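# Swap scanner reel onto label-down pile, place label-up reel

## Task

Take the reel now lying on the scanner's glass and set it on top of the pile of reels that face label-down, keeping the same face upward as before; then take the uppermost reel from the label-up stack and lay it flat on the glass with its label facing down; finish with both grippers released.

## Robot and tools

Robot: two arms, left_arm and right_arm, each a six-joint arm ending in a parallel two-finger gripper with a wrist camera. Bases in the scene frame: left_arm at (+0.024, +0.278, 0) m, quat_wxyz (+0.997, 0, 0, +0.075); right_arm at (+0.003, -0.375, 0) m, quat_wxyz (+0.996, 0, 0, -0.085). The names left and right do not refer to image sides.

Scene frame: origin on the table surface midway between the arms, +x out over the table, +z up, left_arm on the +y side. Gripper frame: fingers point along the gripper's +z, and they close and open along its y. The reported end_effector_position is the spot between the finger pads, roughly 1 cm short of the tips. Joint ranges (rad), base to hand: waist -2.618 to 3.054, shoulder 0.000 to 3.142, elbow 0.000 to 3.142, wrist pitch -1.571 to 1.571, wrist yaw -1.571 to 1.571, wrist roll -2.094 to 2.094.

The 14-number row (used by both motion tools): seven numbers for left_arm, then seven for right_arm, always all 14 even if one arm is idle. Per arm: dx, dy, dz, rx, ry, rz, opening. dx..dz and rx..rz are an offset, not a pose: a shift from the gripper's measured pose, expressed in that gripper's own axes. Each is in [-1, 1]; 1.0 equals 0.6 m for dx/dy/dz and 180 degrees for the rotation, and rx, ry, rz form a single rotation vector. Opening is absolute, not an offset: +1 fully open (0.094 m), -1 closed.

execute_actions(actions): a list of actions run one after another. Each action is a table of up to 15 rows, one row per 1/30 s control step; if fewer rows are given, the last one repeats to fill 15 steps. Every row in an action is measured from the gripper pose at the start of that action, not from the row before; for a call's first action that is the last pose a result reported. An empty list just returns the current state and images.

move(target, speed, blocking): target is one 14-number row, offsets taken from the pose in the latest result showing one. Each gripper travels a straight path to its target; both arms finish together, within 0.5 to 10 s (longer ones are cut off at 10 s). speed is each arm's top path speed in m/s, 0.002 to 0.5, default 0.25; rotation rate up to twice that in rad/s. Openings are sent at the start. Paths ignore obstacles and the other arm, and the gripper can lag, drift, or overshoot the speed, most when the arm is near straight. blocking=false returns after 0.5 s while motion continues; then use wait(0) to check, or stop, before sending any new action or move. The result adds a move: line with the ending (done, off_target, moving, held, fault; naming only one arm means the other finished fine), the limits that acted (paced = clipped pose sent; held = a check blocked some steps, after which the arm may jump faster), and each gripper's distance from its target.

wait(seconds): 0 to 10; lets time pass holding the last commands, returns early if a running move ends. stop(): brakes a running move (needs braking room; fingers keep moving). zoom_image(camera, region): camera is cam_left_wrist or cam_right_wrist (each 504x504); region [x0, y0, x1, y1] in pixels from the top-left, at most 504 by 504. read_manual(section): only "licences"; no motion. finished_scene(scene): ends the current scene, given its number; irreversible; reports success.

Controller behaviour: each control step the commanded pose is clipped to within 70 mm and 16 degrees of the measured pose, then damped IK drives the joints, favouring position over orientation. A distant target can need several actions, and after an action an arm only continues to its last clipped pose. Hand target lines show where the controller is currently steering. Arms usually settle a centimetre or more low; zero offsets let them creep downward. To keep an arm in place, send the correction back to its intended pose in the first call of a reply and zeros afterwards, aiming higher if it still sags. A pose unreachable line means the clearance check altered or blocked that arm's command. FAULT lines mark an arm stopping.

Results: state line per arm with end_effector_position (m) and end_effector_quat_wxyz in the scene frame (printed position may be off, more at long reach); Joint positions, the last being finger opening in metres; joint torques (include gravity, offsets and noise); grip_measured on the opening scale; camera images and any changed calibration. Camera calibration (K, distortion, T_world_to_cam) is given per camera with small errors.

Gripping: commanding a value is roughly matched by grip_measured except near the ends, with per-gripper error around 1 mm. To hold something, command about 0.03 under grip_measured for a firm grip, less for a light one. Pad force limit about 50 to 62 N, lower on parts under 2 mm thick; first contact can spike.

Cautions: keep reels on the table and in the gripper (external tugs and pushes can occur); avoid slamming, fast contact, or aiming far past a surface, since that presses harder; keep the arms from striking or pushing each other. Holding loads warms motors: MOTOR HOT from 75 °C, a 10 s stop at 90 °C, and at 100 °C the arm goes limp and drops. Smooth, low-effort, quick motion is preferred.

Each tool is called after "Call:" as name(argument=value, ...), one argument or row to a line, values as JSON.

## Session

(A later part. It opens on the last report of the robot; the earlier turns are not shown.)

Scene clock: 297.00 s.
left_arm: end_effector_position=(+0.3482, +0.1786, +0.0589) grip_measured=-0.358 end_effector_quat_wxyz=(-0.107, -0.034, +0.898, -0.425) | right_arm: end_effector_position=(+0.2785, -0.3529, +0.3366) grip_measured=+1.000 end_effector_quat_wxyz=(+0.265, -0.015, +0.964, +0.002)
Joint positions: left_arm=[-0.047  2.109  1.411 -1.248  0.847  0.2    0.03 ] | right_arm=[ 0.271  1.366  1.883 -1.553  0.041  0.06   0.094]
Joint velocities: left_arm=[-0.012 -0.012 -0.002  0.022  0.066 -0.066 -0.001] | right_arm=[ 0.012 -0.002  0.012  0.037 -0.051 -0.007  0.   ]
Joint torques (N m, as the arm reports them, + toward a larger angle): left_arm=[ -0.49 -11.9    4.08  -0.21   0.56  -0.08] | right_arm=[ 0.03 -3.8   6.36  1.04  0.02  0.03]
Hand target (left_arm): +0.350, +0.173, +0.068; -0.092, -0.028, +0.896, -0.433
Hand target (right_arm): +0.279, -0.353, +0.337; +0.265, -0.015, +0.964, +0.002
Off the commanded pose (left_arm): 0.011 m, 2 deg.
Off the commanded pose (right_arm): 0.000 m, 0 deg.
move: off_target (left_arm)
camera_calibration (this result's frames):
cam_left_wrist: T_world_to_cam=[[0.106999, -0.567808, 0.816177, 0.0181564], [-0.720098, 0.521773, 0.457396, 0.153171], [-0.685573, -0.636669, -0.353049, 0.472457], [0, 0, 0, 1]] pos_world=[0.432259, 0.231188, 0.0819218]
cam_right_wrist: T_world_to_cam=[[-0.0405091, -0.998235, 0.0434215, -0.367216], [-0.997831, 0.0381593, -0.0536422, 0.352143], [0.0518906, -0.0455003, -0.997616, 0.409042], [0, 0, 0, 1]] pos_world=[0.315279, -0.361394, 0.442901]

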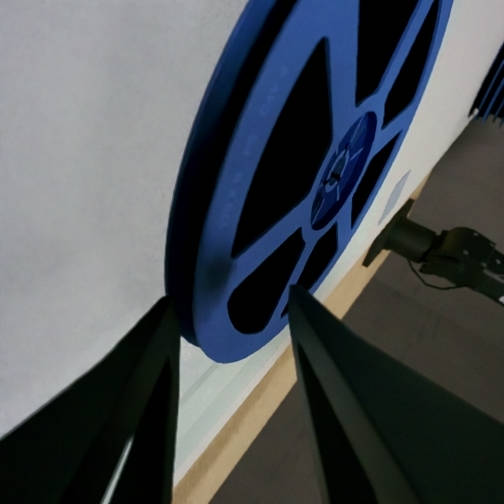

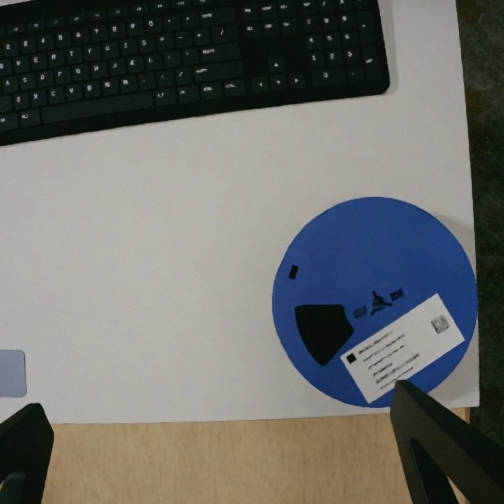

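Call:
move(
  target=[0,-0.008,-0.014,0,0,0,-0.36,0,0,0,0,0,0,1],
  speed=0.015,
)

Scene clock: 302.23 s.
left_arm: end_effector_position=(+0.3435, +0.1785, +0.0602) grip_measured=-0.358 end_effector_quat_wxyz=(-0.119, -0.039, +0.897, -0.424) | right_arm: end_effector_position=(+0.2785, -0.3529, +0.3366) grip_measured=+1.000 end_effector_quat_wxyz=(+0.265, -0.015, +0.964, +0.002)
Joint positions: left_arm=[-0.047  2.109  1.411 -1.274  0.843  0.198  0.03 ] | right_arm=[ 0.271  1.366  1.883 -1.553  0.041  0.06   0.094]
Joint velocities: left_arm=[-0.007  0.002  0.017  0.022 -0.037  0.081  0.001] | right_arm=[ 0.012 -0.007 -0.002 -0.022 -0.081  0.007  0.   ]
Joint torques (N m, as the arm reports them, + toward a larger angle): left_arm=[ 0.62 -9.81  8.5  -0.6   0.34  0.1 ] | right_arm=[ 0.05 -3.74  6.36  1.04  0.01  0.01]
Hand target (left_arm): +0.350, +0.182, +0.068; -0.106, -0.034, +0.898, -0.425
Hand target (right_arm): +0.279, -0.353, +0.337; +0.265, -0.015, +0.964, +0.002
Off the commanded pose (left_arm): 0.011 m, 2 deg.
Off the commanded pose (right_arm): 0.000 m, 0 deg.
move: off_target (left_arm)
camera_calibration (this result's frames):
cam_left_wrist: T_world_to_cam=[[0.129348, -0.568781, 0.812254, 0.0102461], [-0.707035, 0.521426, 0.47772, 0.143495], [-0.695248, -0.636084, -0.334703, 0.471783], [0, 0, 0, 1]] pos_world=[0.428137, 0.2311, 0.0810343]
cam_right_wrist: T_world_to_cam=[[-0.0405091, -0.998235, 0.0434215, -0.367216], [-0.997831, 0.0381593, -0.0536422, 0.352143], [0.0518906, -0.0455003, -0.997616, 0.409042], [0, 0, 0, 1]] pos_world=[0.315279, -0.361394, 0.442901]

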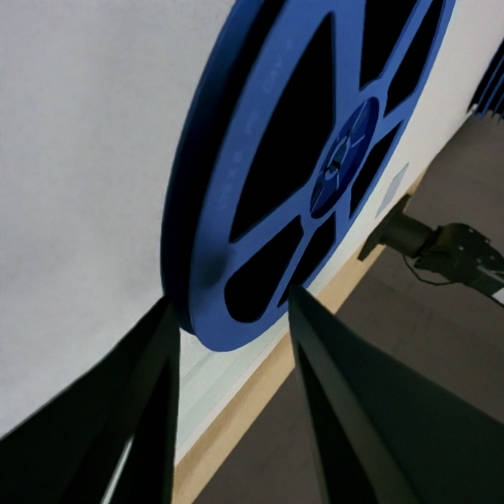

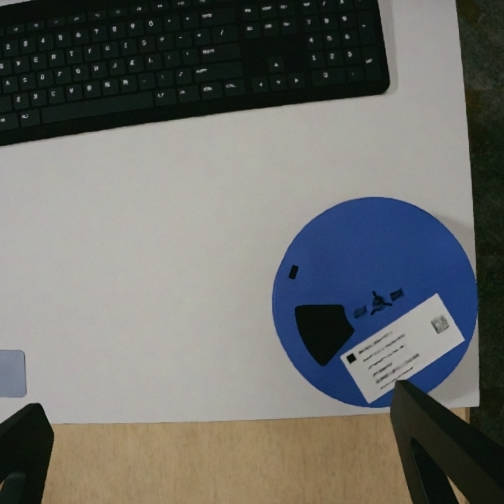

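Call:
move(
  target=[0,0,0,0,0,0,-0.6,0,0,0,0,0,0,1],
)

Scene clock: 306.40 s.
left_arm: end_effector_position=(+0.3430, +0.1787, +0.0602) grip_measured=-0.598 end_effector_quat_wxyz=(-0.120, -0.040, +0.897, -0.423) | right_arm: end_effector_position=(+0.2785, -0.3529, +0.3366) grip_measured=+1.000 end_effector_quat_wxyz=(+0.265, -0.015, +0.964, +0.002)
Joint positions: left_arm=[-0.047  2.109  1.411 -1.276  0.842  0.198  0.019] | right_arm=[ 0.271  1.366  1.883 -1.553  0.041  0.06   0.094]
Joint velocities: left_arm=[ 0.012  0.002 -0.002 -0.11   0.007 -0.066  0.001] | right_arm=[-0.007 -0.012 -0.012  0.037  0.081 -0.037  0.   ]
Joint torques (N m, as the arm reports them, + toward a larger angle): left_arm=[-0.01 -9.38  5.47 -0.42  0.36 -0.03] | right_arm=[ 0.05 -3.69  6.35  1.03  0.02  0.01]
Hand target (left_arm): +0.343, +0.179, +0.060; -0.119, -0.039, +0.897, -0.424
Hand target (right_arm): +0.279, -0.353, +0.337; +0.265, -0.015, +0.964, +0.002
Off the commanded pose (left_arm): 0.001 m, 0 deg.
Off the commanded pose (right_arm): 0.000 m, 0 deg.
move: done
camera_calibration (this result's frames):
cam_left_wrist: T_world_to_cam=[[0.130974, -0.5698, 0.811279, 0.0100814], [-0.705564, 0.521291, 0.480036, 0.142466], [-0.696437, -0.635282, -0.333755, 0.471724], [0, 0, 0, 1]] pos_world=[0.427725, 0.231156, 0.0808727]
cam_right_wrist: T_world_to_cam=[[-0.0405091, -0.998235, 0.0434215, -0.367216], [-0.997831, 0.0381593, -0.0536422, 0.352143], [0.0518906, -0.0455003, -0.997616, 0.409042], [0, 0, 0, 1]] pos_world=[0.315279, -0.361394, 0.442901]

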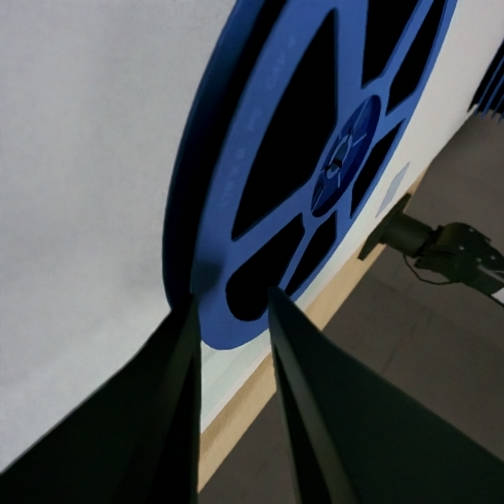

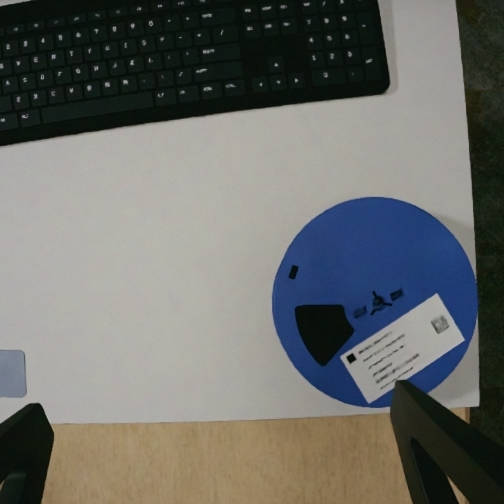

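Call:
move(
  target=[0,-0.014,0.016,0,0,0,-0.6,0,0,0,0,0,0,1],
  speed=0.01,
)

Call:
move(
  target=[0,0,0,0,0,0,-1,0,0,0,0,0,0,1],
)

Scene clock: 325.90 s.
left_arm: end_effector_position=(+0.3423, +0.1718, +0.0595) grip_measured=-0.598 end_effector_quat_wxyz=(-0.129, -0.046, +0.898, -0.419) | right_arm: end_effector_position=(+0.2785, -0.3529, +0.3366) grip_measured=+1.000 end_effector_quat_wxyz=(+0.265, -0.015, +0.964, +0.002)
Joint positions: left_arm=[-0.069  2.109  1.411 -1.267  0.842  0.158  0.019] | right_arm=[ 0.271  1.366  1.883 -1.553  0.041  0.06   0.094]
Joint velocities: left_arm=[ 0.007  0.012  0.032 -0.037  0.007  0.007  0.   ] | right_arm=[-0.007  0.002 -0.002 -0.051 -0.022  0.022  0.   ]
Joint torques (N m, as the arm reports them, + toward a larger angle): left_arm=[ -0.92 -10.52   3.64  -0.11   0.46  -0.08] | right_arm=[ 0.06 -3.77  6.31  1.04  0.02  0.04]
Hand target (left_arm): +0.342, +0.166, +0.060; -0.121, -0.039, +0.897, -0.423
Hand target (right_arm): +0.279, -0.353, +0.337; +0.265, -0.015, +0.964, +0.002
Off the commanded pose (left_arm): 0.006 m, 1 deg.
Off the commanded pose (right_arm): 0.000 m, 0 deg.
move: done
camera_calibration (this result's frames):
cam_left_wrist: T_world_to_cam=[[0.149143, -0.576226, 0.803567, 0.00214015], [-0.696482, 0.515641, 0.499026, 0.142694], [-0.701904, -0.634097, -0.324426, 0.467784], [0, 0, 0, 1]] pos_world=[0.427404, 0.224275, 0.0788336]
cam_right_wrist: T_world_to_cam=[[-0.0405091, -0.998235, 0.0434215, -0.367216], [-0.997831, 0.0381593, -0.0536422, 0.352143], [0.0518906, -0.0455003, -0.997616, 0.409042], [0, 0, 0, 1]] pos_world=[0.315279, -0.361394, 0.442901]

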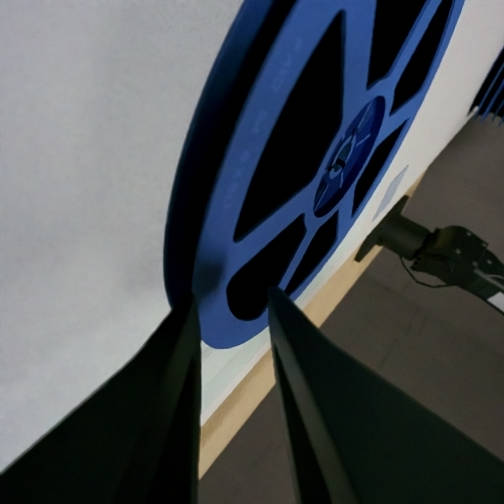

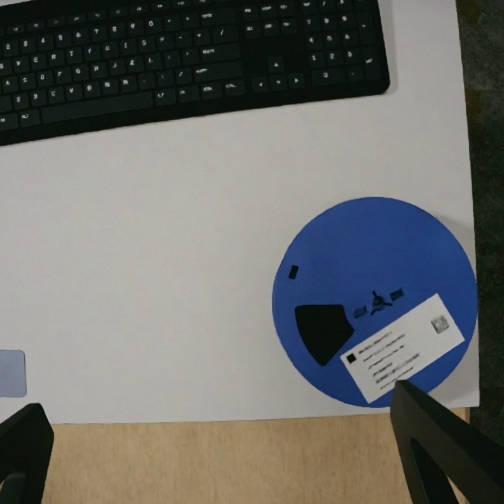

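Scene clock: 326.40 s.
left_arm: end_effector_position=(+0.3422, +0.1720, +0.0592) grip_measured=-0.995 end_effector_quat_wxyz=(-0.129, -0.045, +0.898, -0.418) | right_arm: end_effector_position=(+0.2785, -0.3529, +0.3366) grip_measured=+1.000 end_effector_quat_wxyz=(+0.265, -0.015, +0.964, +0.002)
Joint positions: left_arm=[-0.069  2.109  1.411 -1.267  0.84   0.158  0.   ] | right_arm=[ 0.271  1.366  1.883 -1.553  0.041  0.06   0.094]
Joint velocities: left_arm=[-0.002 -0.007 -0.002  0.022 -0.066 -0.051 -0.   ] | right_arm=[-0.012  0.007 -0.012 -0.022  0.007 -0.11   0.   ]
Joint torques (N m, as the arm reports them, + toward a larger angle): left_arm=[ 0.04 -9.42  5.46 -0.42  0.36 -0.02] | right_arm=[ 0.05 -3.77  6.33  1.04  0.02  0.01]
Hand target (left_arm): +0.342, +0.172, +0.060; -0.129, -0.046, +0.898, -0.419
Hand target (right_arm): +0.279, -0.353, +0.337; +0.265, -0.015, +0.964, +0.002
Off the commanded pose (left_arm): 0.000 m, 0 deg.
Off the commanded pose (right_arm): 0.000 m, 0 deg.
move: done
camera_calibration (this result's frames):
cam_left_wrist: T_world_to_cam=[[0.148775, -0.578048, 0.802326, 0.0030502], [-0.695944, 0.515199, 0.500232, 0.142423], [-0.702515, -0.632796, -0.32564, 0.467819], [0, 0, 0, 1]] pos_world=[0.427315, 0.224421, 0.0786487]
cam_right_wrist: T_world_to_cam=[[-0.0405091, -0.998235, 0.0434215, -0.367216], [-0.997831, 0.0381593, -0.0536422, 0.352143], [0.0518906, -0.0455003, -0.997616, 0.409042], [0, 0, 0, 1]] pos_world=[0.315279, -0.361394, 0.442901]

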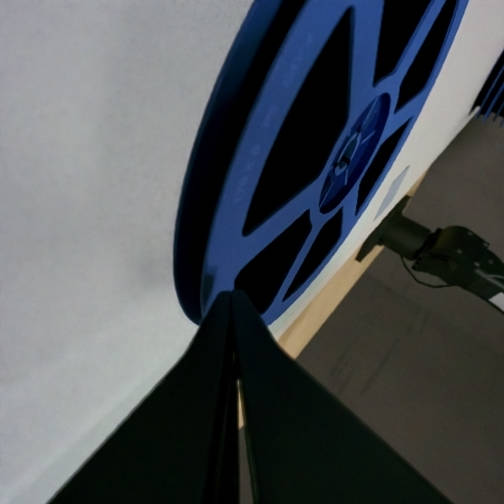

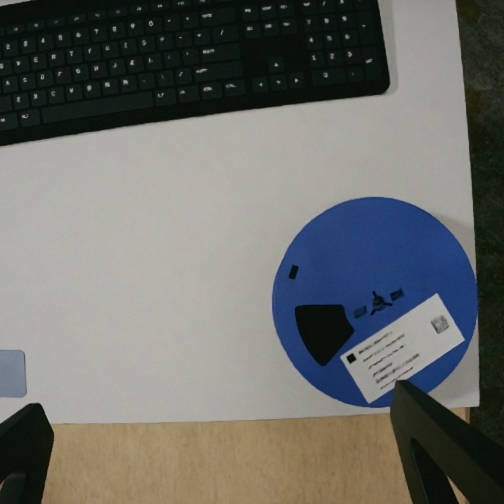

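Call:
move(
  target=[0,-0.1,-0.1,0,0,0,-1,0,0,0,0,0,0,1],
)

Call:
move(
  target=[0,0,0,-0.28,0,0,-1,0,0,0,0,0,0,1],
)

Scene clock: 342.80 s.
left_arm: end_effector_position=(+0.3611, +0.1744, +0.1297) grip_measured=-0.995 end_effector_quat_wxyz=(-0.135, -0.047, +0.898, -0.415) | right_arm: end_effector_position=(+0.2785, -0.3529, +0.3366) grip_measured=+1.000 end_effector_quat_wxyz=(+0.265, -0.015, +0.964, +0.002)
Joint positions: left_arm=[-0.069  2.104  1.697 -1.569  0.833  0.158  0.   ] | right_arm=[ 0.271  1.366  1.883 -1.553  0.041  0.06   0.094]
Joint velocities: left_arm=[ 0.002  0.002  0.046 -0.051  0.007  0.007 -0.   ] | right_arm=[-0.002  0.012  0.007 -0.022 -0.037 -0.007  0.   ]
Joint torques (N m, as the arm reports them, + toward a larger angle): left_arm=[  0.73 -11.27   8.11  -0.59   0.39  -0.05] | right_arm=[ 0.02 -3.75  6.31  1.04  0.01  0.02]
Hand target (left_arm): +0.364, +0.177, +0.141; -0.123, -0.048, +0.899, -0.418
Hand target (right_arm): +0.279, -0.353, +0.337; +0.265, -0.015, +0.964, +0.002
Off the commanded pose (left_arm): 0.013 m, 1 deg.
Off the commanded pose (right_arm): 0.000 m, 0 deg.
joint sent to its limit (left arm) — the command would take joint 4 (wrist pitch) past its lower limit, so that joint was sent only as far as its limit.
move: off_target (left_arm)
camera_calibration (this result's frames):
cam_left_wrist: T_world_to_cam=[[0.156221, -0.582501, 0.797676, -0.0562493], [-0.689021, 0.514372, 0.51056, 0.115462], [-0.707704, -0.629376, -0.321, 0.506198], [0, 0, 0, 1]] pos_world=[0.446581, 0.226433, 0.148408]
cam_right_wrist: T_world_to_cam=[[-0.0405091, -0.998235, 0.0434215, -0.367216], [-0.997831, 0.0381593, -0.0536422, 0.352143], [0.0518906, -0.0455003, -0.997616, 0.409042], [0, 0, 0, 1]] pos_world=[0.315279, -0.361394, 0.442901]

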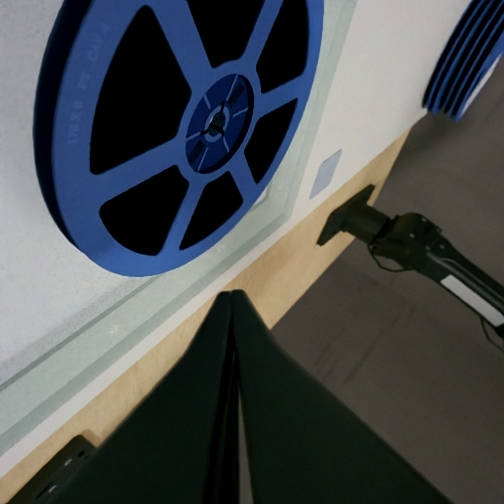

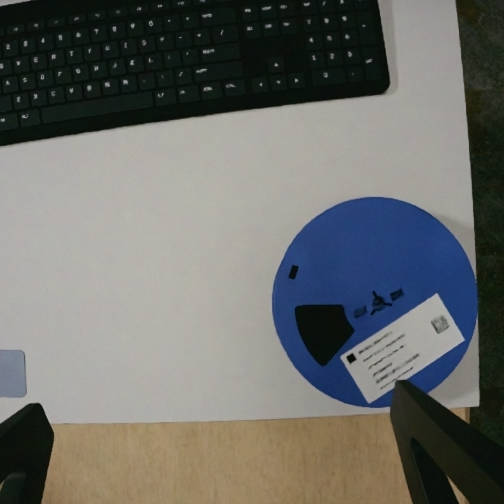

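Scene clock: 345.10 s.
left_arm: end_effector_position=(+0.3552, +0.1738, +0.1115) grip_measured=-0.995 end_effector_quat_wxyz=(-0.116, +0.015, +0.993, -0.008) | right_arm: end_effector_position=(+0.2785, -0.3529, +0.3366) grip_measured=+1.000 end_effector_quat_wxyz=(+0.265, -0.015, +0.964, +0.002)
Joint positions: left_arm=[-0.421  2.084  1.863 -1.57   0.073 -0.232  0.   ] | right_arm=[ 0.271  1.366  1.883 -1.553  0.041  0.06   0.094]
Joint velocities: left_arm=[ 0.012  0.002  0.017 -0.037 -0.037 -0.081 -0.002] | right_arm=[ 0.012 -0.007  0.007 -0.051 -0.022 -0.051  0.   ]
Joint torques (N m, as the arm reports them, + toward a larger angle): left_arm=[ -0.22 -12.13   9.03  -0.32  -0.11  -0.11] | right_arm=[ 0.07 -3.74  6.32  1.03  0.02  0.02]
Hand target (left_arm): +0.358, +0.174, +0.127; -0.094, +0.014, +0.995, -0.005
Hand target (right_arm): +0.279, -0.353, +0.337; +0.265, -0.015, +0.964, +0.002
Off the commanded pose (left_arm): 0.019 m, 3 deg.
Off the commanded pose (right_arm): 0.000 m, 0 deg.
joint sent to its limit (left arm) — the command would take joint 4 (wrist pitch) past its lower limit, so that joint was sent only as far as its limit.
move: off_target (left_arm)
camera_calibration (this result's frames):
cam_left_wrist: T_world_to_cam=[[-0.0658879, -0.991438, 0.112737, 0.185147], [-0.663803, 0.127906, 0.736889, 0.153927], [-0.744999, -0.0262832, -0.666547, 0.442763], [0, 0, 0, 1]] pos_world=[0.444234, 0.175511, 0.160823]
cam_right_wrist: T_world_to_cam=[[-0.0405091, -0.998235, 0.0434215, -0.367216], [-0.997831, 0.0381593, -0.0536422, 0.352143], [0.0518906, -0.0455003, -0.997616, 0.409042], [0, 0, 0, 1]] pos_world=[0.315279, -0.361394, 0.442901]

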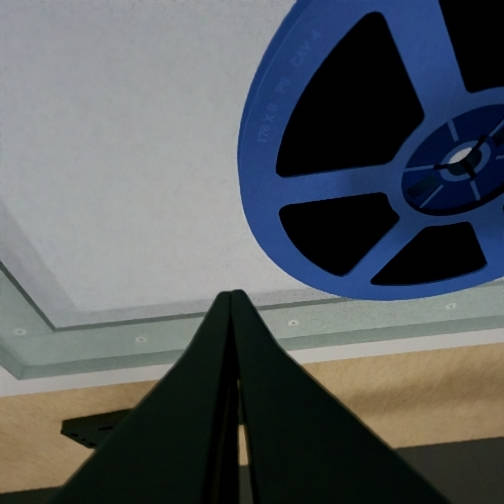

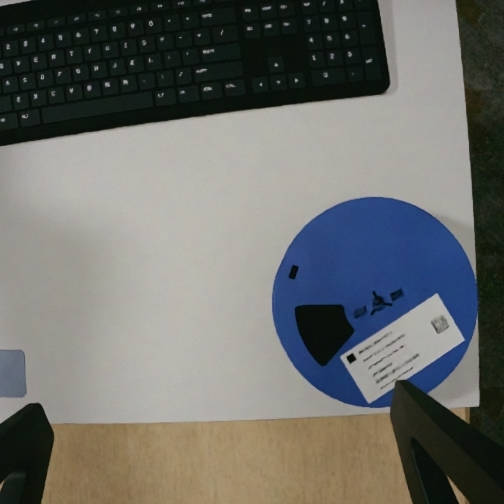

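Call:
move(
  target=[-0.175,-0.143,0.02,-0.005,-0.075,-0.01,-1,0,0,0,0,0,0,1],
)

Scene clock: 356.07 s.
left_arm: end_effector_position=(+0.4454, +0.0845, +0.0690) grip_measured=-0.995 end_effector_quat_wxyz=(-0.013, +0.006, +1.000, -0.002) | right_arm: end_effector_position=(+0.2785, -0.3529, +0.3366) grip_measured=+1.000 end_effector_quat_wxyz=(+0.265, -0.015, +0.964, +0.002)
Joint positions: left_arm=[-0.578  2.423  2.282 -1.452  0.013 -0.414  0.   ] | right_arm=[ 0.271  1.366  1.883 -1.553  0.041  0.06   0.094]
Joint velocities: left_arm=[ 0.012  0.007  0.012 -0.007 -0.007  0.051  0.001] | right_arm=[ 0.002 -0.007 -0.002  0.037 -0.066  0.022  0.   ]
Joint torques (N m, as the arm reports them, + toward a larger angle): left_arm=[ -0.03 -12.9    9.56   0.19  -0.16  -0.12] | right_arm=[ 0.03 -3.74  6.33  1.04  0.01  0.02]
Hand target (left_arm): +0.451, +0.085, +0.077; +0.001, +0.001, +1.000, -0.000
Hand target (right_arm): +0.279, -0.353, +0.337; +0.265, -0.015, +0.964, +0.002
Off the commanded pose (left_arm): 0.011 m, 2 deg.
Off the commanded pose (right_arm): 0.000 m, 0 deg.
move: off_target (left_arm)
camera_calibration (this result's frames):
cam_left_wrist: T_world_to_cam=[[-0.0689447, -0.993768, 0.0875863, 0.110738], [-0.802663, 0.107394, 0.586685, 0.330504], [-0.592435, -0.0298535, -0.805065, 0.42122], [0, 0, 0, 1]] pos_world=[0.522463, 0.0871282, 0.135509]
cam_right_wrist: T_world_to_cam=[[-0.0405091, -0.998235, 0.0434215, -0.367216], [-0.997831, 0.0381593, -0.0536422, 0.352143], [0.0518906, -0.0455003, -0.997616, 0.409042], [0, 0, 0, 1]] pos_world=[0.315279, -0.361394, 0.442901]

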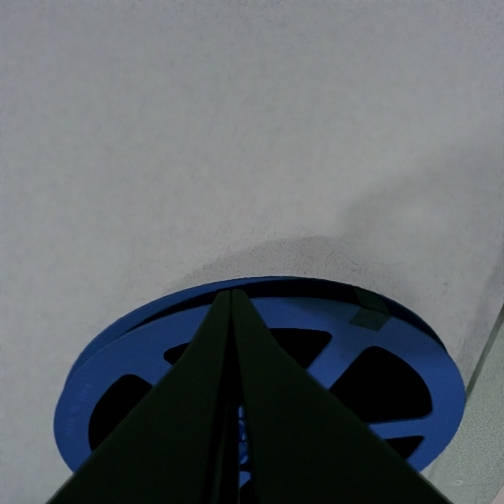

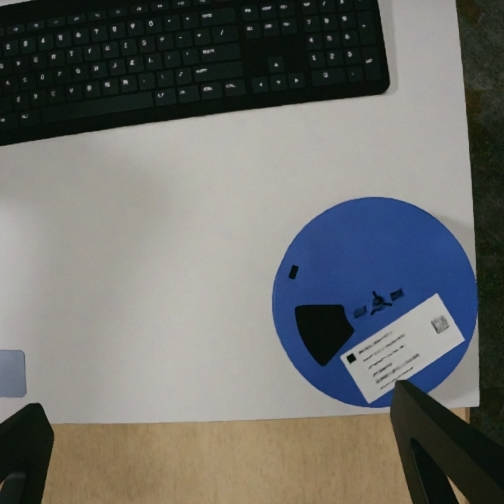

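Call:
move(
  target=[-0.03,0,0,0,0,0,-1,0,0,0,0,0,0,1],
  speed=0.05,
)

Call:
move(
  target=[-0.008,0,0.035,0,0,0,-1,0,0,0,0,0,0,1],
  speed=0.03,
)

Call:
move(
  target=[0.17,0,-0.004,0,0,0,-1,0,0,0,0,0,0,1],
  speed=0.04,
)

Scene clock: 363.63 s.
left_arm: end_effector_position=(+0.4609, +0.0813, +0.0635) grip_measured=-0.995 end_effector_quat_wxyz=(-0.015, +0.005, +1.000, -0.000) | right_arm: end_effector_position=(+0.2785, -0.3529, +0.3366) grip_measured=+1.000 end_effector_quat_wxyz=(+0.265, -0.015, +0.964, +0.002)
Joint positions: left_arm=[-0.571  2.542  2.479 -1.534  0.013 -0.41   0.   ] | right_arm=[ 0.271  1.366  1.883 -1.553  0.041  0.06   0.094]
Joint velocities: left_arm=[ 0.007 -0.007  0.022 -0.037 -0.051 -0.037  0.   ] | right_arm=[-0.007 -0.007 -0.007 -0.007 -0.037  0.037  0.   ]
Joint torques (N m, as the arm reports them, + toward a larger angle): left_arm=[  0.61 -13.14   9.45   0.07  -0.03   0.09] | right_arm=[ 0.01 -3.78  6.36  1.05  0.02  0.02]
Hand target (left_arm): +0.463, +0.084, +0.069; -0.012, +0.006, +1.000, -0.002
Hand target (right_arm): +0.279, -0.353, +0.337; +0.265, -0.015, +0.964, +0.002
Off the commanded pose (left_arm): 0.006 m, 0 deg.
Off the commanded pose (right_arm): 0.000 m, 0 deg.
move: done
camera_calibration (this result's frames):
cam_left_wrist: T_world_to_cam=[[-0.0663534, -0.994134, 0.08541, 0.108011], [-0.800637, 0.10413, 0.590031, 0.345567], [-0.595464, -0.0292319, -0.80285, 0.427078], [0, 0, 0, 1]] pos_world=[0.53815, 0.083878, 0.129759]
cam_right_wrist: T_world_to_cam=[[-0.0405091, -0.998235, 0.0434215, -0.367216], [-0.997831, 0.0381593, -0.0536422, 0.352143], [0.0518906, -0.0455003, -0.997616, 0.409042], [0, 0, 0, 1]] pos_world=[0.315279, -0.361394, 0.442901]

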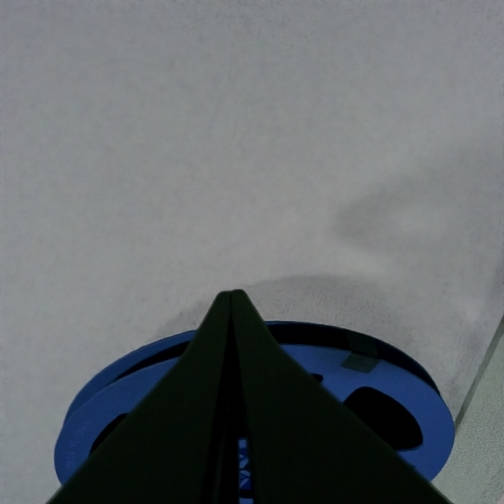

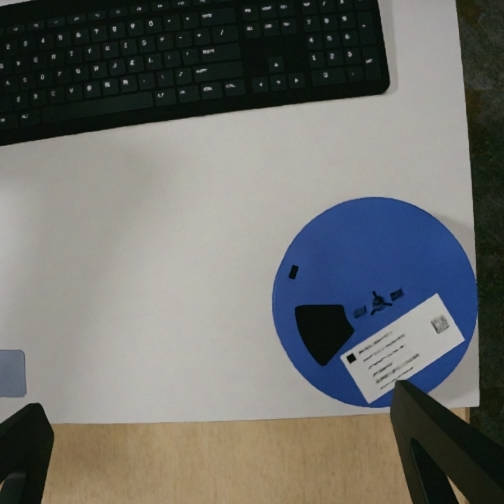

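Scene clock: 364.77 s.
left_arm: end_effector_position=(+0.4635, +0.0801, +0.0458) grip_measured=-0.995 end_effector_quat_wxyz=(-0.016, +0.005, +1.000, +0.000) | right_arm: end_effector_position=(+0.2785, -0.3529, +0.3366) grip_measured=+1.000 end_effector_quat_wxyz=(+0.265, -0.015, +0.964, +0.002)
Joint positions: left_arm=[-0.571  2.552  2.427 -1.475  0.013 -0.41   0.   ] | right_arm=[ 0.271  1.366  1.883 -1.553  0.041  0.06   0.094]
Joint velocities: left_arm=[ 0.007  0.002 -0.017  0.066  0.007  0.007 -0.001] | right_arm=[-0.022  0.007 -0.002 -0.007 -0.007  0.007  0.   ]
Joint torques (N m, as the arm reports them, + toward a larger angle): left_arm=[  0.31 -13.47   5.46   0.38  -0.03   0.02] | right_arm=[ 0.05 -3.75  6.36  1.03  0.01  0.01]
Hand target (left_arm): +0.466, +0.081, +0.043; -0.015, +0.005, +1.000, -0.000
Hand target (right_arm): +0.279, -0.353, +0.337; +0.265, -0.015, +0.964, +0.002
Off the commanded pose (left_arm): 0.004 m, 0 deg.
Off the commanded pose (right_arm): 0.000 m, 0 deg.
move: done
camera_calibration (this result's frames):
cam_left_wrist: T_world_to_cam=[[-0.0660875, -0.994253, 0.0842243, 0.108451], [-0.798784, 0.103302, 0.592683, 0.357399], [-0.597977, -0.0281081, -0.80102, 0.415388], [0, 0, 0, 1]] pos_world=[0.541044, 0.0825839, 0.111776]
cam_right_wrist: T_world_to_cam=[[-0.0405091, -0.998235, 0.0434215, -0.367216], [-0.997831, 0.0381593, -0.0536422, 0.352143], [0.0518906, -0.0455003, -0.997616, 0.409042], [0, 0, 0, 1]] pos_world=[0.315279, -0.361394, 0.442901]

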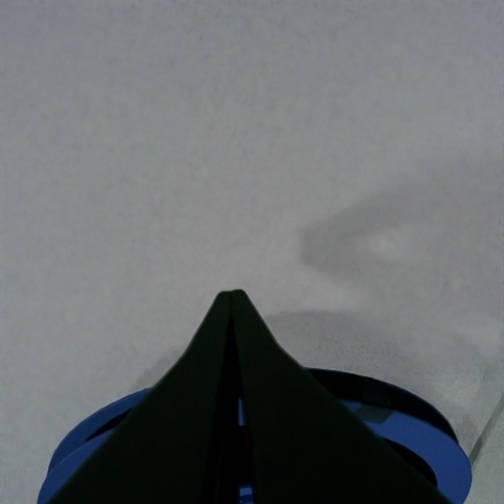

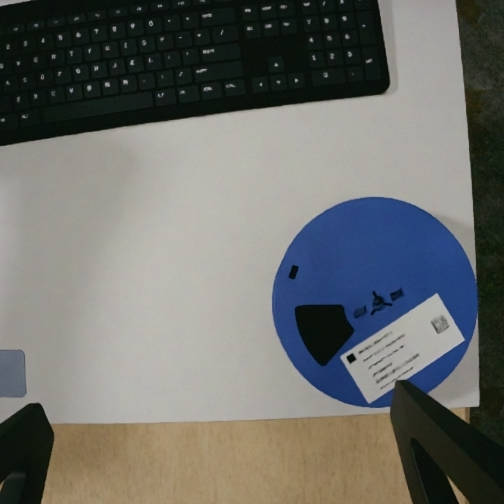

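Scene clock: 367.60 s.
left_arm: end_effector_position=(+0.3631, +0.0858, +0.0431) grip_measured=-0.995 end_effector_quat_wxyz=(-0.028, +0.006, +1.000, +0.009) | right_arm: end_effector_position=(+0.2785, -0.3529, +0.3366) grip_measured=+1.000 end_effector_quat_wxyz=(+0.265, -0.015, +0.964, +0.002)
Joint positions: left_arm=[-0.663  2.121  1.67  -1.178  0.012 -0.499  0.   ] | right_arm=[ 0.271  1.366  1.883 -1.553  0.041  0.06   0.094]
Joint velocities: left_arm=[-0.007 -0.017 -0.002  0.007  0.081 -0.007  0.001] | right_arm=[ 0.007  0.007  0.012  0.007 -0.081 -0.095  0.   ]
Joint torques (N m, as the arm reports them, + toward a larger angle): left_arm=[ -0.62 -12.62   5.1    0.3   -0.01  -0.12] | right_arm=[ 0.06 -3.68  6.31  1.04  0.02  0.01]
Hand target (left_arm): +0.362, +0.082, +0.050; -0.017, +0.005, +1.000, +0.001
Hand target (right_arm): +0.279, -0.353, +0.337; +0.265, -0.015, +0.964, +0.002
Off the commanded pose (left_arm): 0.010 m, 2 deg.
Off the commanded pose (right_arm): 0.000 m, 0 deg.
move: done
camera_calibration (this result's frames):
cam_left_wrist: T_world_to_cam=[[-0.0666577, -0.995375, 0.0691825, 0.108708], [-0.784344, 0.0951306, 0.612988, 0.272791], [-0.616734, -0.0134026, -0.787058, 0.358266], [0, 0, 0, 1]] pos_world=[0.442163, 0.0870559, 0.107238]
cam_right_wrist: T_world_to_cam=[[-0.0405091, -0.998235, 0.0434215, -0.367216], [-0.997831, 0.0381593, -0.0536422, 0.352143], [0.0518906, -0.0455003, -0.997616, 0.409042], [0, 0, 0, 1]] pos_world=[0.315279, -0.361394, 0.442901]

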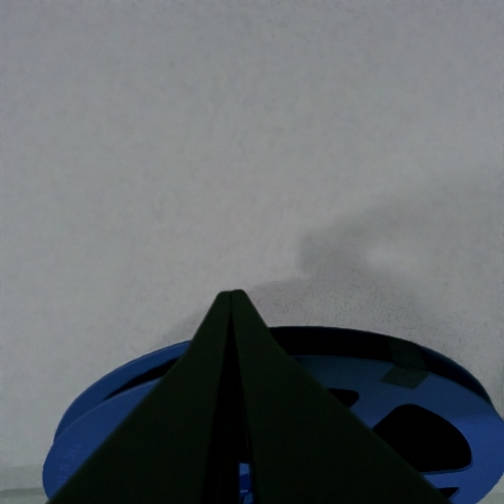

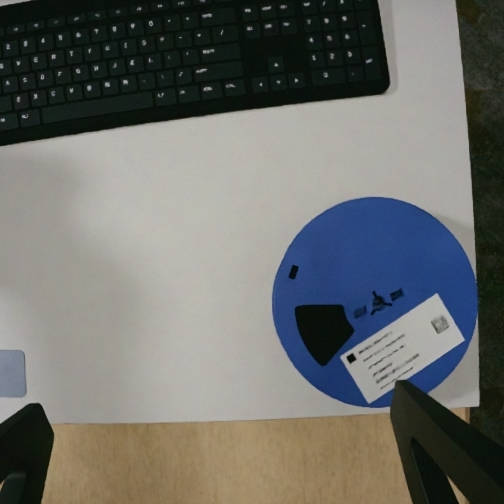

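Call:
move(
  target=[0.05,0,-0.008,0,0,0,-1,0,0,0,0,0,0,1],
  speed=0.04,
)

Call:
move(
  target=[-0.02,0,-0.2,0,0,0,1,0,0,0,0,0,0,1],
)

Call:
move(
  target=[0.2,0,0,0,0,0,1,0,0,0,0,0,0,1],
)

Scene clock: 374.50 s.
left_arm: end_effector_position=(+0.3357, +0.0894, +0.0429) grip_measured=-0.995 end_effector_quat_wxyz=(-0.037, +0.007, +0.999, +0.015) | right_arm: end_effector_position=(+0.2785, -0.3529, +0.3366) grip_measured=+1.000 end_effector_quat_wxyz=(+0.265, -0.015, +0.964, +0.002)
Joint positions: left_arm=[-0.691  2.044  1.552 -1.158  0.012 -0.526  0.   ] | right_arm=[ 0.271  1.366  1.883 -1.553  0.041  0.06   0.094]
Joint velocities: left_arm=[ 0.012 -0.017 -0.027  0.007  0.081 -0.007 -0.   ] | right_arm=[ 0.012 -0.007  0.002 -0.022 -0.066 -0.051  0.   ]
Joint torques (N m, as the arm reports them, + toward a larger angle): left_arm=[ -0.59 -11.83   5.05   0.22  -0.02  -0.13] | right_arm=[-0.01 -3.74  6.36  1.03  0.02  0.02]
Hand target (left_arm): +0.333, +0.086, +0.049; -0.029, +0.006, +1.000, +0.009
Hand target (right_arm): +0.279, -0.353, +0.337; +0.265, -0.015, +0.964, +0.002
Off the commanded pose (left_arm): 0.008 m, 1 deg.
Off the commanded pose (right_arm): 0.000 m, 0 deg.
move: done
camera_calibration (this result's frames):
cam_left_wrist: T_world_to_cam=[[-0.0674461, -0.996057, 0.0576366, 0.111311], [-0.772681, 0.0886926, 0.628568, 0.247025], [-0.631202, -0.00214022, -0.775616, 0.344642], [0, 0, 0, 1]] pos_world=[0.415917, 0.0897005, 0.105622]
cam_right_wrist: T_world_to_cam=[[-0.0405091, -0.998235, 0.0434215, -0.367216], [-0.997831, 0.0381593, -0.0536422, 0.352143], [0.0518906, -0.0455003, -0.997616, 0.409042], [0, 0, 0, 1]] pos_world=[0.315279, -0.361394, 0.442901]

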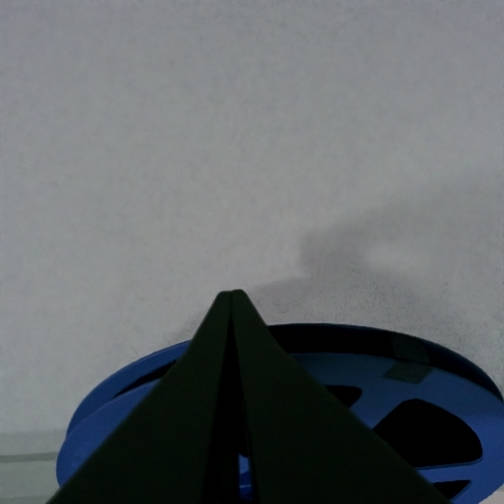

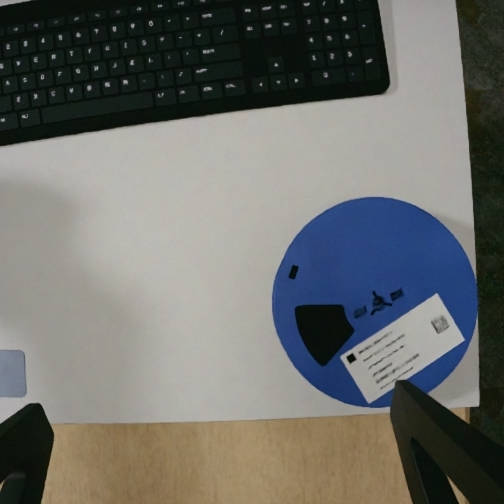

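Scene clock: 375.67 s.
left_arm: end_effector_position=(+0.3530, +0.0811, +0.1578) grip_measured=+1.000 end_effector_quat_wxyz=(-0.012, +0.007, +1.000, +0.000) | right_arm: end_effector_position=(+0.2785, -0.3529, +0.3366) grip_measured=+1.000 end_effector_quat_wxyz=(+0.265, -0.015, +0.964, +0.002)
Joint positions: left_arm=[-0.687  2.055  2.031 -1.568  0.012 -0.522  0.094] | right_arm=[ 0.271  1.366  1.883 -1.553  0.041  0.06   0.094]
Joint velocities: left_arm=[-0.007 -0.012  0.007 -0.007 -0.007 -0.095  0.   ] | right_arm=[-0.007  0.002 -0.007  0.022  0.022  0.007  0.   ]
Joint torques (N m, as the arm reports them, + toward a larger angle): left_arm=[ 0.63 -9.83  8.21  0.09 -0.04  0.08] | right_arm=[ 0.02 -3.73  6.36  1.02  0.03  0.01]
Hand target (left_arm): +0.354, +0.085, +0.161; -0.013, +0.008, +1.000, +0.001
Hand target (right_arm): +0.279, -0.353, +0.337; +0.265, -0.015, +0.964, +0.002
Off the commanded pose (left_arm): 0.007 m, 3 deg.
Off the commanded pose (right_arm): 0.000 m, 0 deg.
joint sent to its limit (left arm) — the command would take joint 4 (wrist pitch) past its lower limit, so that joint was sent only as far as its limit.
move: off_target (left_arm)
camera_calibration (this result's frames):
cam_left_wrist: T_world_to_cam=[[-0.0702055, -0.99399, 0.0839912, 0.094189], [-0.802972, 0.10627, 0.586466, 0.204853], [-0.591867, -0.0262694, -0.805607, 0.437465], [0, 0, 0, 1]] pos_world=[0.430025, 0.0833453, 0.224375]
cam_right_wrist: T_world_to_cam=[[-0.0405091, -0.998235, 0.0434215, -0.367216], [-0.997831, 0.0381593, -0.0536422, 0.352143], [0.0518906, -0.0455003, -0.997616, 0.409042], [0, 0, 0, 1]] pos_world=[0.315279, -0.361394, 0.442901]

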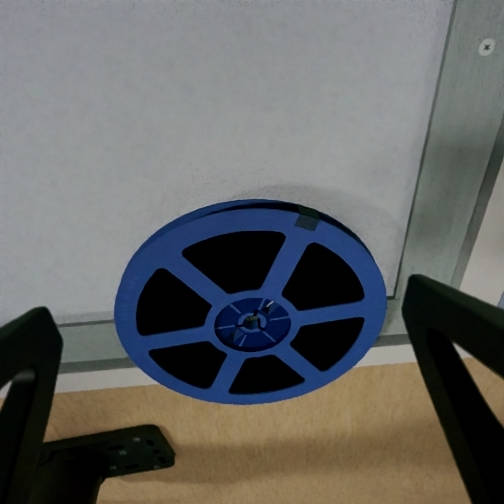

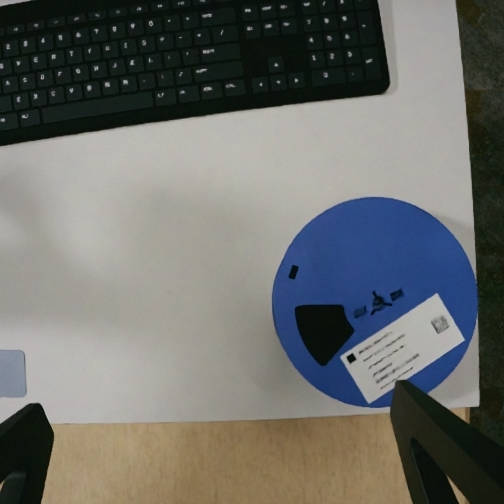

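Scene clock: 376.77 s.
left_arm: end_effector_position=(+0.2332, +0.0848, +0.1581) grip_measured=+1.000 end_effector_quat_wxyz=(-0.021, +0.012, +1.000, +0.008) | right_arm: end_effector_position=(+0.2785, -0.3529, +0.3366) grip_measured=+1.000 end_effector_quat_wxyz=(+0.265, -0.015, +0.964, +0.002)
Joint positions: left_arm=[-0.889  1.664  1.522 -1.471  0.016 -0.715  0.094] | right_arm=[ 0.271  1.366  1.883 -1.553  0.041  0.06   0.094]
Joint velocities: left_arm=[-0.022 -0.002 -0.007 -0.022  0.007  0.007  0.   ] | right_arm=[ 0.007  0.007  0.012 -0.007 -0.007  0.095  0.   ]
Joint torques (N m, as the arm reports them, + toward a larger angle): left_arm=[-0.16 -7.65  5.32  0.36 -0.04 -0.14] | right_arm=[ 0.02 -3.72  6.29  1.04  0.01  0.03]
Hand target (left_arm): +0.233, +0.084, +0.159; -0.014, +0.007, +1.000, +0.002
Hand target (right_arm): +0.279, -0.353, +0.337; +0.265, -0.015, +0.964, +0.002
Off the commanded pose (left_arm): 0.003 m, 1 deg.
Off the commanded pose (right_arm): 0.000 m, 0 deg.
move: done
camera_calibration (this result's frames):
cam_left_wrist: T_world_to_cam=[[-0.0780075, -0.994487, 0.0700775, 0.0935258], [-0.792108, 0.104509, 0.601368, 0.103344], [-0.605376, -0.00859777, -0.795893, 0.36697], [0, 0, 0, 1]] pos_world=[0.31131, 0.085365, 0.223367]
cam_right_wrist: T_world_to_cam=[[-0.0405091, -0.998235, 0.0434215, -0.367216], [-0.997831, 0.0381593, -0.0536422, 0.352143], [0.0518906, -0.0455003, -0.997616, 0.409042], [0, 0, 0, 1]] pos_world=[0.315279, -0.361394, 0.442901]

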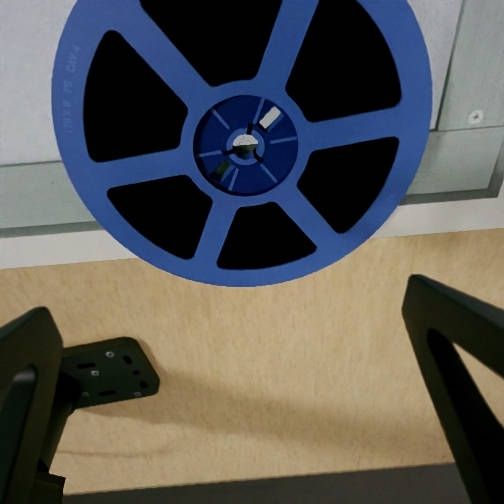

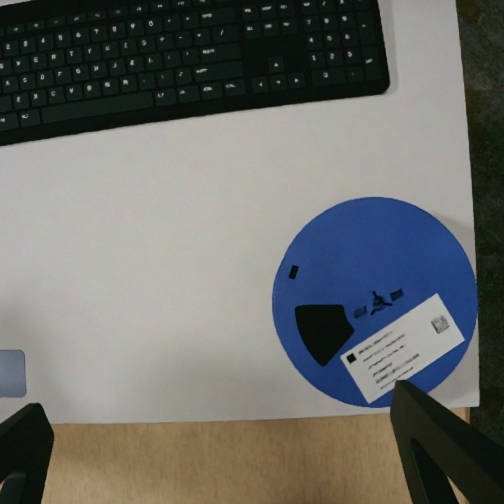

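Call:
move(
  target=[0.1,0.16,0,0.39,0,0,0.0,0,0,0,0,0,0,1],
)

Scene clock: 395.23 s.
left_arm: end_effector_position=(+0.1834, +0.1831, +0.1581) grip_measured=+0.002 end_effector_quat_wxyz=(+0.017, -0.032, +0.857, -0.514) | right_arm: end_effector_position=(+0.2785, -0.3529, +0.3366) grip_measured=+1.000 end_effector_quat_wxyz=(+0.265, -0.015, +0.964, +0.002)
Joint positions: left_arm=[ 0.238  1.322  0.792 -1.571  0.994  0.606  0.047] | right_arm=[ 0.271  1.366  1.883 -1.553  0.041  0.06   0.094]
Joint velocities: left_arm=[ 0.002 -0.012 -0.007 -0.022  0.037 -0.051  0.   ] | right_arm=[-0.012 -0.017  0.007 -0.066  0.022  0.037  0.   ]
Joint torques (N m, as the arm reports them, + toward a larger angle): left_arm=[ 0.64 -4.12  4.62 -0.76  0.58  0.12] | right_arm=[ 0.06 -3.77  6.32  1.03  0.01  0.02]
Hand target (left_arm): +0.182, +0.181, +0.163; +0.030, -0.033, +0.851, -0.523
Hand target (right_arm): +0.279, -0.353, +0.337; +0.265, -0.015, +0.964, +0.002
Off the commanded pose (left_arm): 0.009 m, 9 deg.
Off the commanded pose (right_arm): 0.000 m, 0 deg.
joint sent to its limit (left arm) — the command would take joint 4 (wrist pitch) past its lower limit, so that joint was sent only as far as its limit.
move: off_target (left_arm)
camera_calibration (this result's frames):
cam_left_wrist: T_world_to_cam=[[-0.0261181, -0.397506, 0.917228, -0.0654379], [-0.855631, 0.483353, 0.18511, 0.0616626], [-0.516927, -0.779974, -0.352742, 0.392638], [0, 0, 0, 1]] pos_world=[0.254016, 0.25043, 0.187107]
cam_right_wrist: T_world_to_cam=[[-0.0405091, -0.998235, 0.0434215, -0.367216], [-0.997831, 0.0381593, -0.0536422, 0.352143], [0.0518906, -0.0455003, -0.997616, 0.409042], [0, 0, 0, 1]] pos_world=[0.315279, -0.361394, 0.442901]

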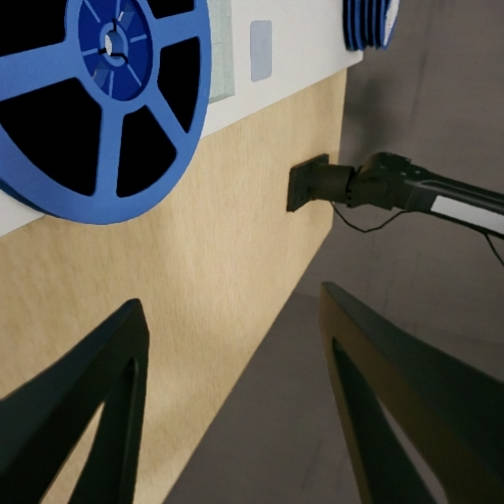

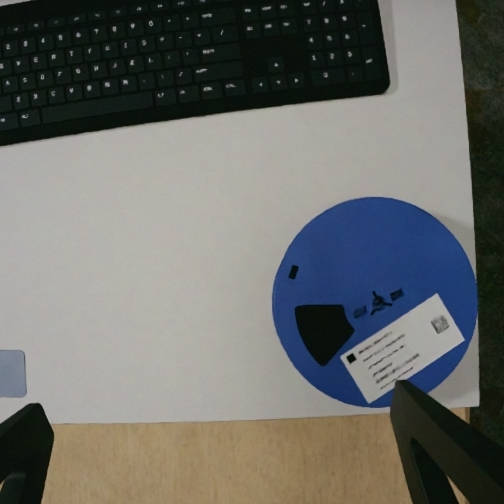

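Call:
move(
  target=[0.025,0.16,0.1,0.045,0,0,0,0,0,0,0,0,0,1],
  speed=0.12,
)

Scene clock: 403.90 s.
left_arm: end_effector_position=(+0.1649, +0.1781, +0.0599) grip_measured=+0.002 end_effector_quat_wxyz=(-0.005, -0.037, +0.821, -0.570) | right_arm: end_effector_position=(+0.2785, -0.3529, +0.3366) grip_measured=+1.000 end_effector_quat_wxyz=(+0.265, -0.015, +0.964, +0.002)
Joint positions: left_arm=[ 0.302  1.731  0.511 -1.176  1.028  0.848  0.047] | right_arm=[ 0.271  1.366  1.883 -1.553  0.041  0.06   0.094]
Joint velocities: left_arm=[-0.007 -0.002 -0.002 -0.007  0.022 -0.007 -0.   ] | right_arm=[-0.017 -0.002 -0.007 -0.022 -0.022  0.037  0.   ]
Joint torques (N m, as the arm reports them, + toward a larger angle): left_arm=[0.52 0.54 0.59 0.03 0.51 0.12] | right_arm=[ 0.08 -3.75  6.32  1.04  0.03  0.02]
Hand target (left_arm): +0.170, +0.179, +0.047; +0.019, -0.032, +0.820, -0.572
Hand target (right_arm): +0.279, -0.353, +0.337; +0.265, -0.015, +0.964, +0.002
Off the commanded pose (left_arm): 0.016 m, 3 deg.
Off the commanded pose (right_arm): 0.000 m, 0 deg.
move: off_target (left_arm)
camera_calibration (this result's frames):
cam_left_wrist: T_world_to_cam=[[0.00485605, -0.271504, 0.962425, -0.00806043], [-0.841928, 0.518197, 0.150433, 0.0600272], [-0.539569, -0.811023, -0.22607, 0.346256], [0, 0, 0, 1]] pos_world=[0.237407, 0.247527, 0.0770056]
cam_right_wrist: T_world_to_cam=[[-0.0405091, -0.998235, 0.0434215, -0.367216], [-0.997831, 0.0381593, -0.0536422, 0.352143], [0.0518906, -0.0455003, -0.997616, 0.409042], [0, 0, 0, 1]] pos_world=[0.315279, -0.361394, 0.442901]

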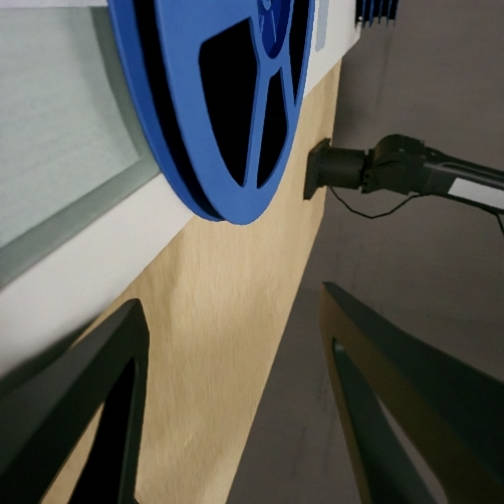

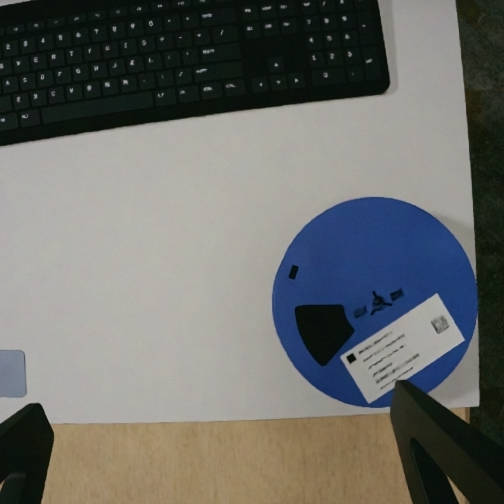

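Call:
move(
  target=[0.02,-0.03,-0.012,-0.011,-0.209,-0.075,0,0,0,0,0,0,0,1],
  speed=0.12,
)

Scene clock: 421.37 s.
left_arm: end_effector_position=(+0.1554, +0.1787, +0.0679) grip_measured=+0.002 end_effector_quat_wxyz=(+0.076, -0.151, +0.819, -0.549) | right_arm: end_effector_position=(+0.2785, -0.3529, +0.3366) grip_measured=+1.000 end_effector_quat_wxyz=(+0.265, -0.015, +0.964, +0.002)
Joint positions: left_arm=[ 0.455  1.349  0.308 -1.121  1.086  0.604  0.047] | right_arm=[ 0.271  1.366  1.883 -1.553  0.041  0.06   0.094]
Joint velocities: left_arm=[ 0.002  0.017 -0.017  0.007  0.066 -0.066 -0.   ] | right_arm=[-0.007  0.012 -0.007 -0.007 -0.022  0.007  0.   ]
Joint torques (N m, as the arm reports them, + toward a larger angle): left_arm=[-0.03 -0.7   4.1  -0.66  0.39 -0.01] | right_arm=[ 0.02 -3.75  6.35  1.04  0.01  0.01]
Hand target (left_arm): +0.156, +0.179, +0.068; +0.076, -0.151, +0.818, -0.549
Hand target (right_arm): +0.279, -0.353, +0.337; +0.265, -0.015, +0.964, +0.002
Off the commanded pose (left_arm): 0.012 m, 24 deg; orientation clipped at the last step of the last action.
Off the commanded pose (right_arm): 0.000 m, 0 deg.
move: held (left_arm); limits=paced,held; held on 52 of 95 steps (left_arm), including the last (left_arm)
pose unreachable (left arm): on one or more control steps of this call, first in action 0 (counted from 0), this arm could not follow its commanded pose, so it was not sent that pose on those steps. On the call's last step it was still not sent that pose. It may still have moved: this result reports where it is.
cause: the commanded pose would bring two parts of the arm too close to each other (its upper arm (the part past joint 2) and its gripper housing, with joints 3 (elbow) to 6 (wrist roll) between them).
camera_calibration (this result's frames):
cam_left_wrist: T_world_to_cam=[[0.0845664, -0.297489, 0.950973, -0.0225504], [-0.95169, 0.258621, 0.165533, 0.112936], [-0.295185, -0.91903, -0.261246, 0.327072], [0, 0, 0, 1]] pos_world=[0.205934, 0.264673, 0.0881966]
cam_right_wrist: T_world_to_cam=[[-0.0405091, -0.998235, 0.0434215, -0.367216], [-0.997831, 0.0381593, -0.0536422, 0.352143], [0.0518906, -0.0455003, -0.997616, 0.409042], [0, 0, 0, 1]] pos_world=[0.315279, -0.361394, 0.442901]

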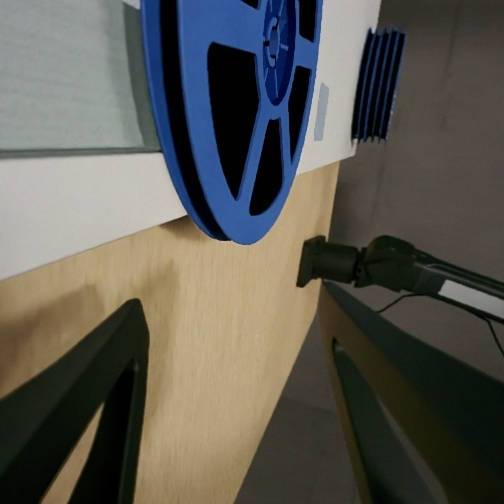

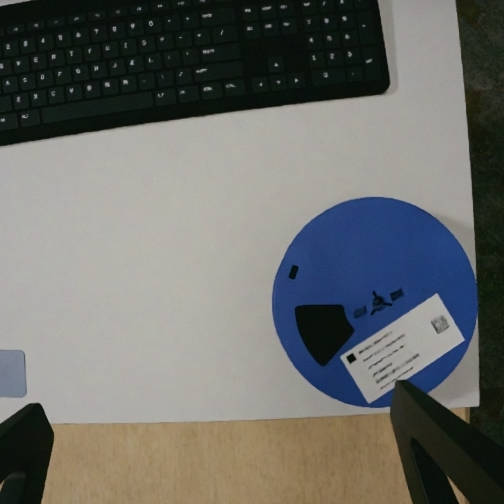

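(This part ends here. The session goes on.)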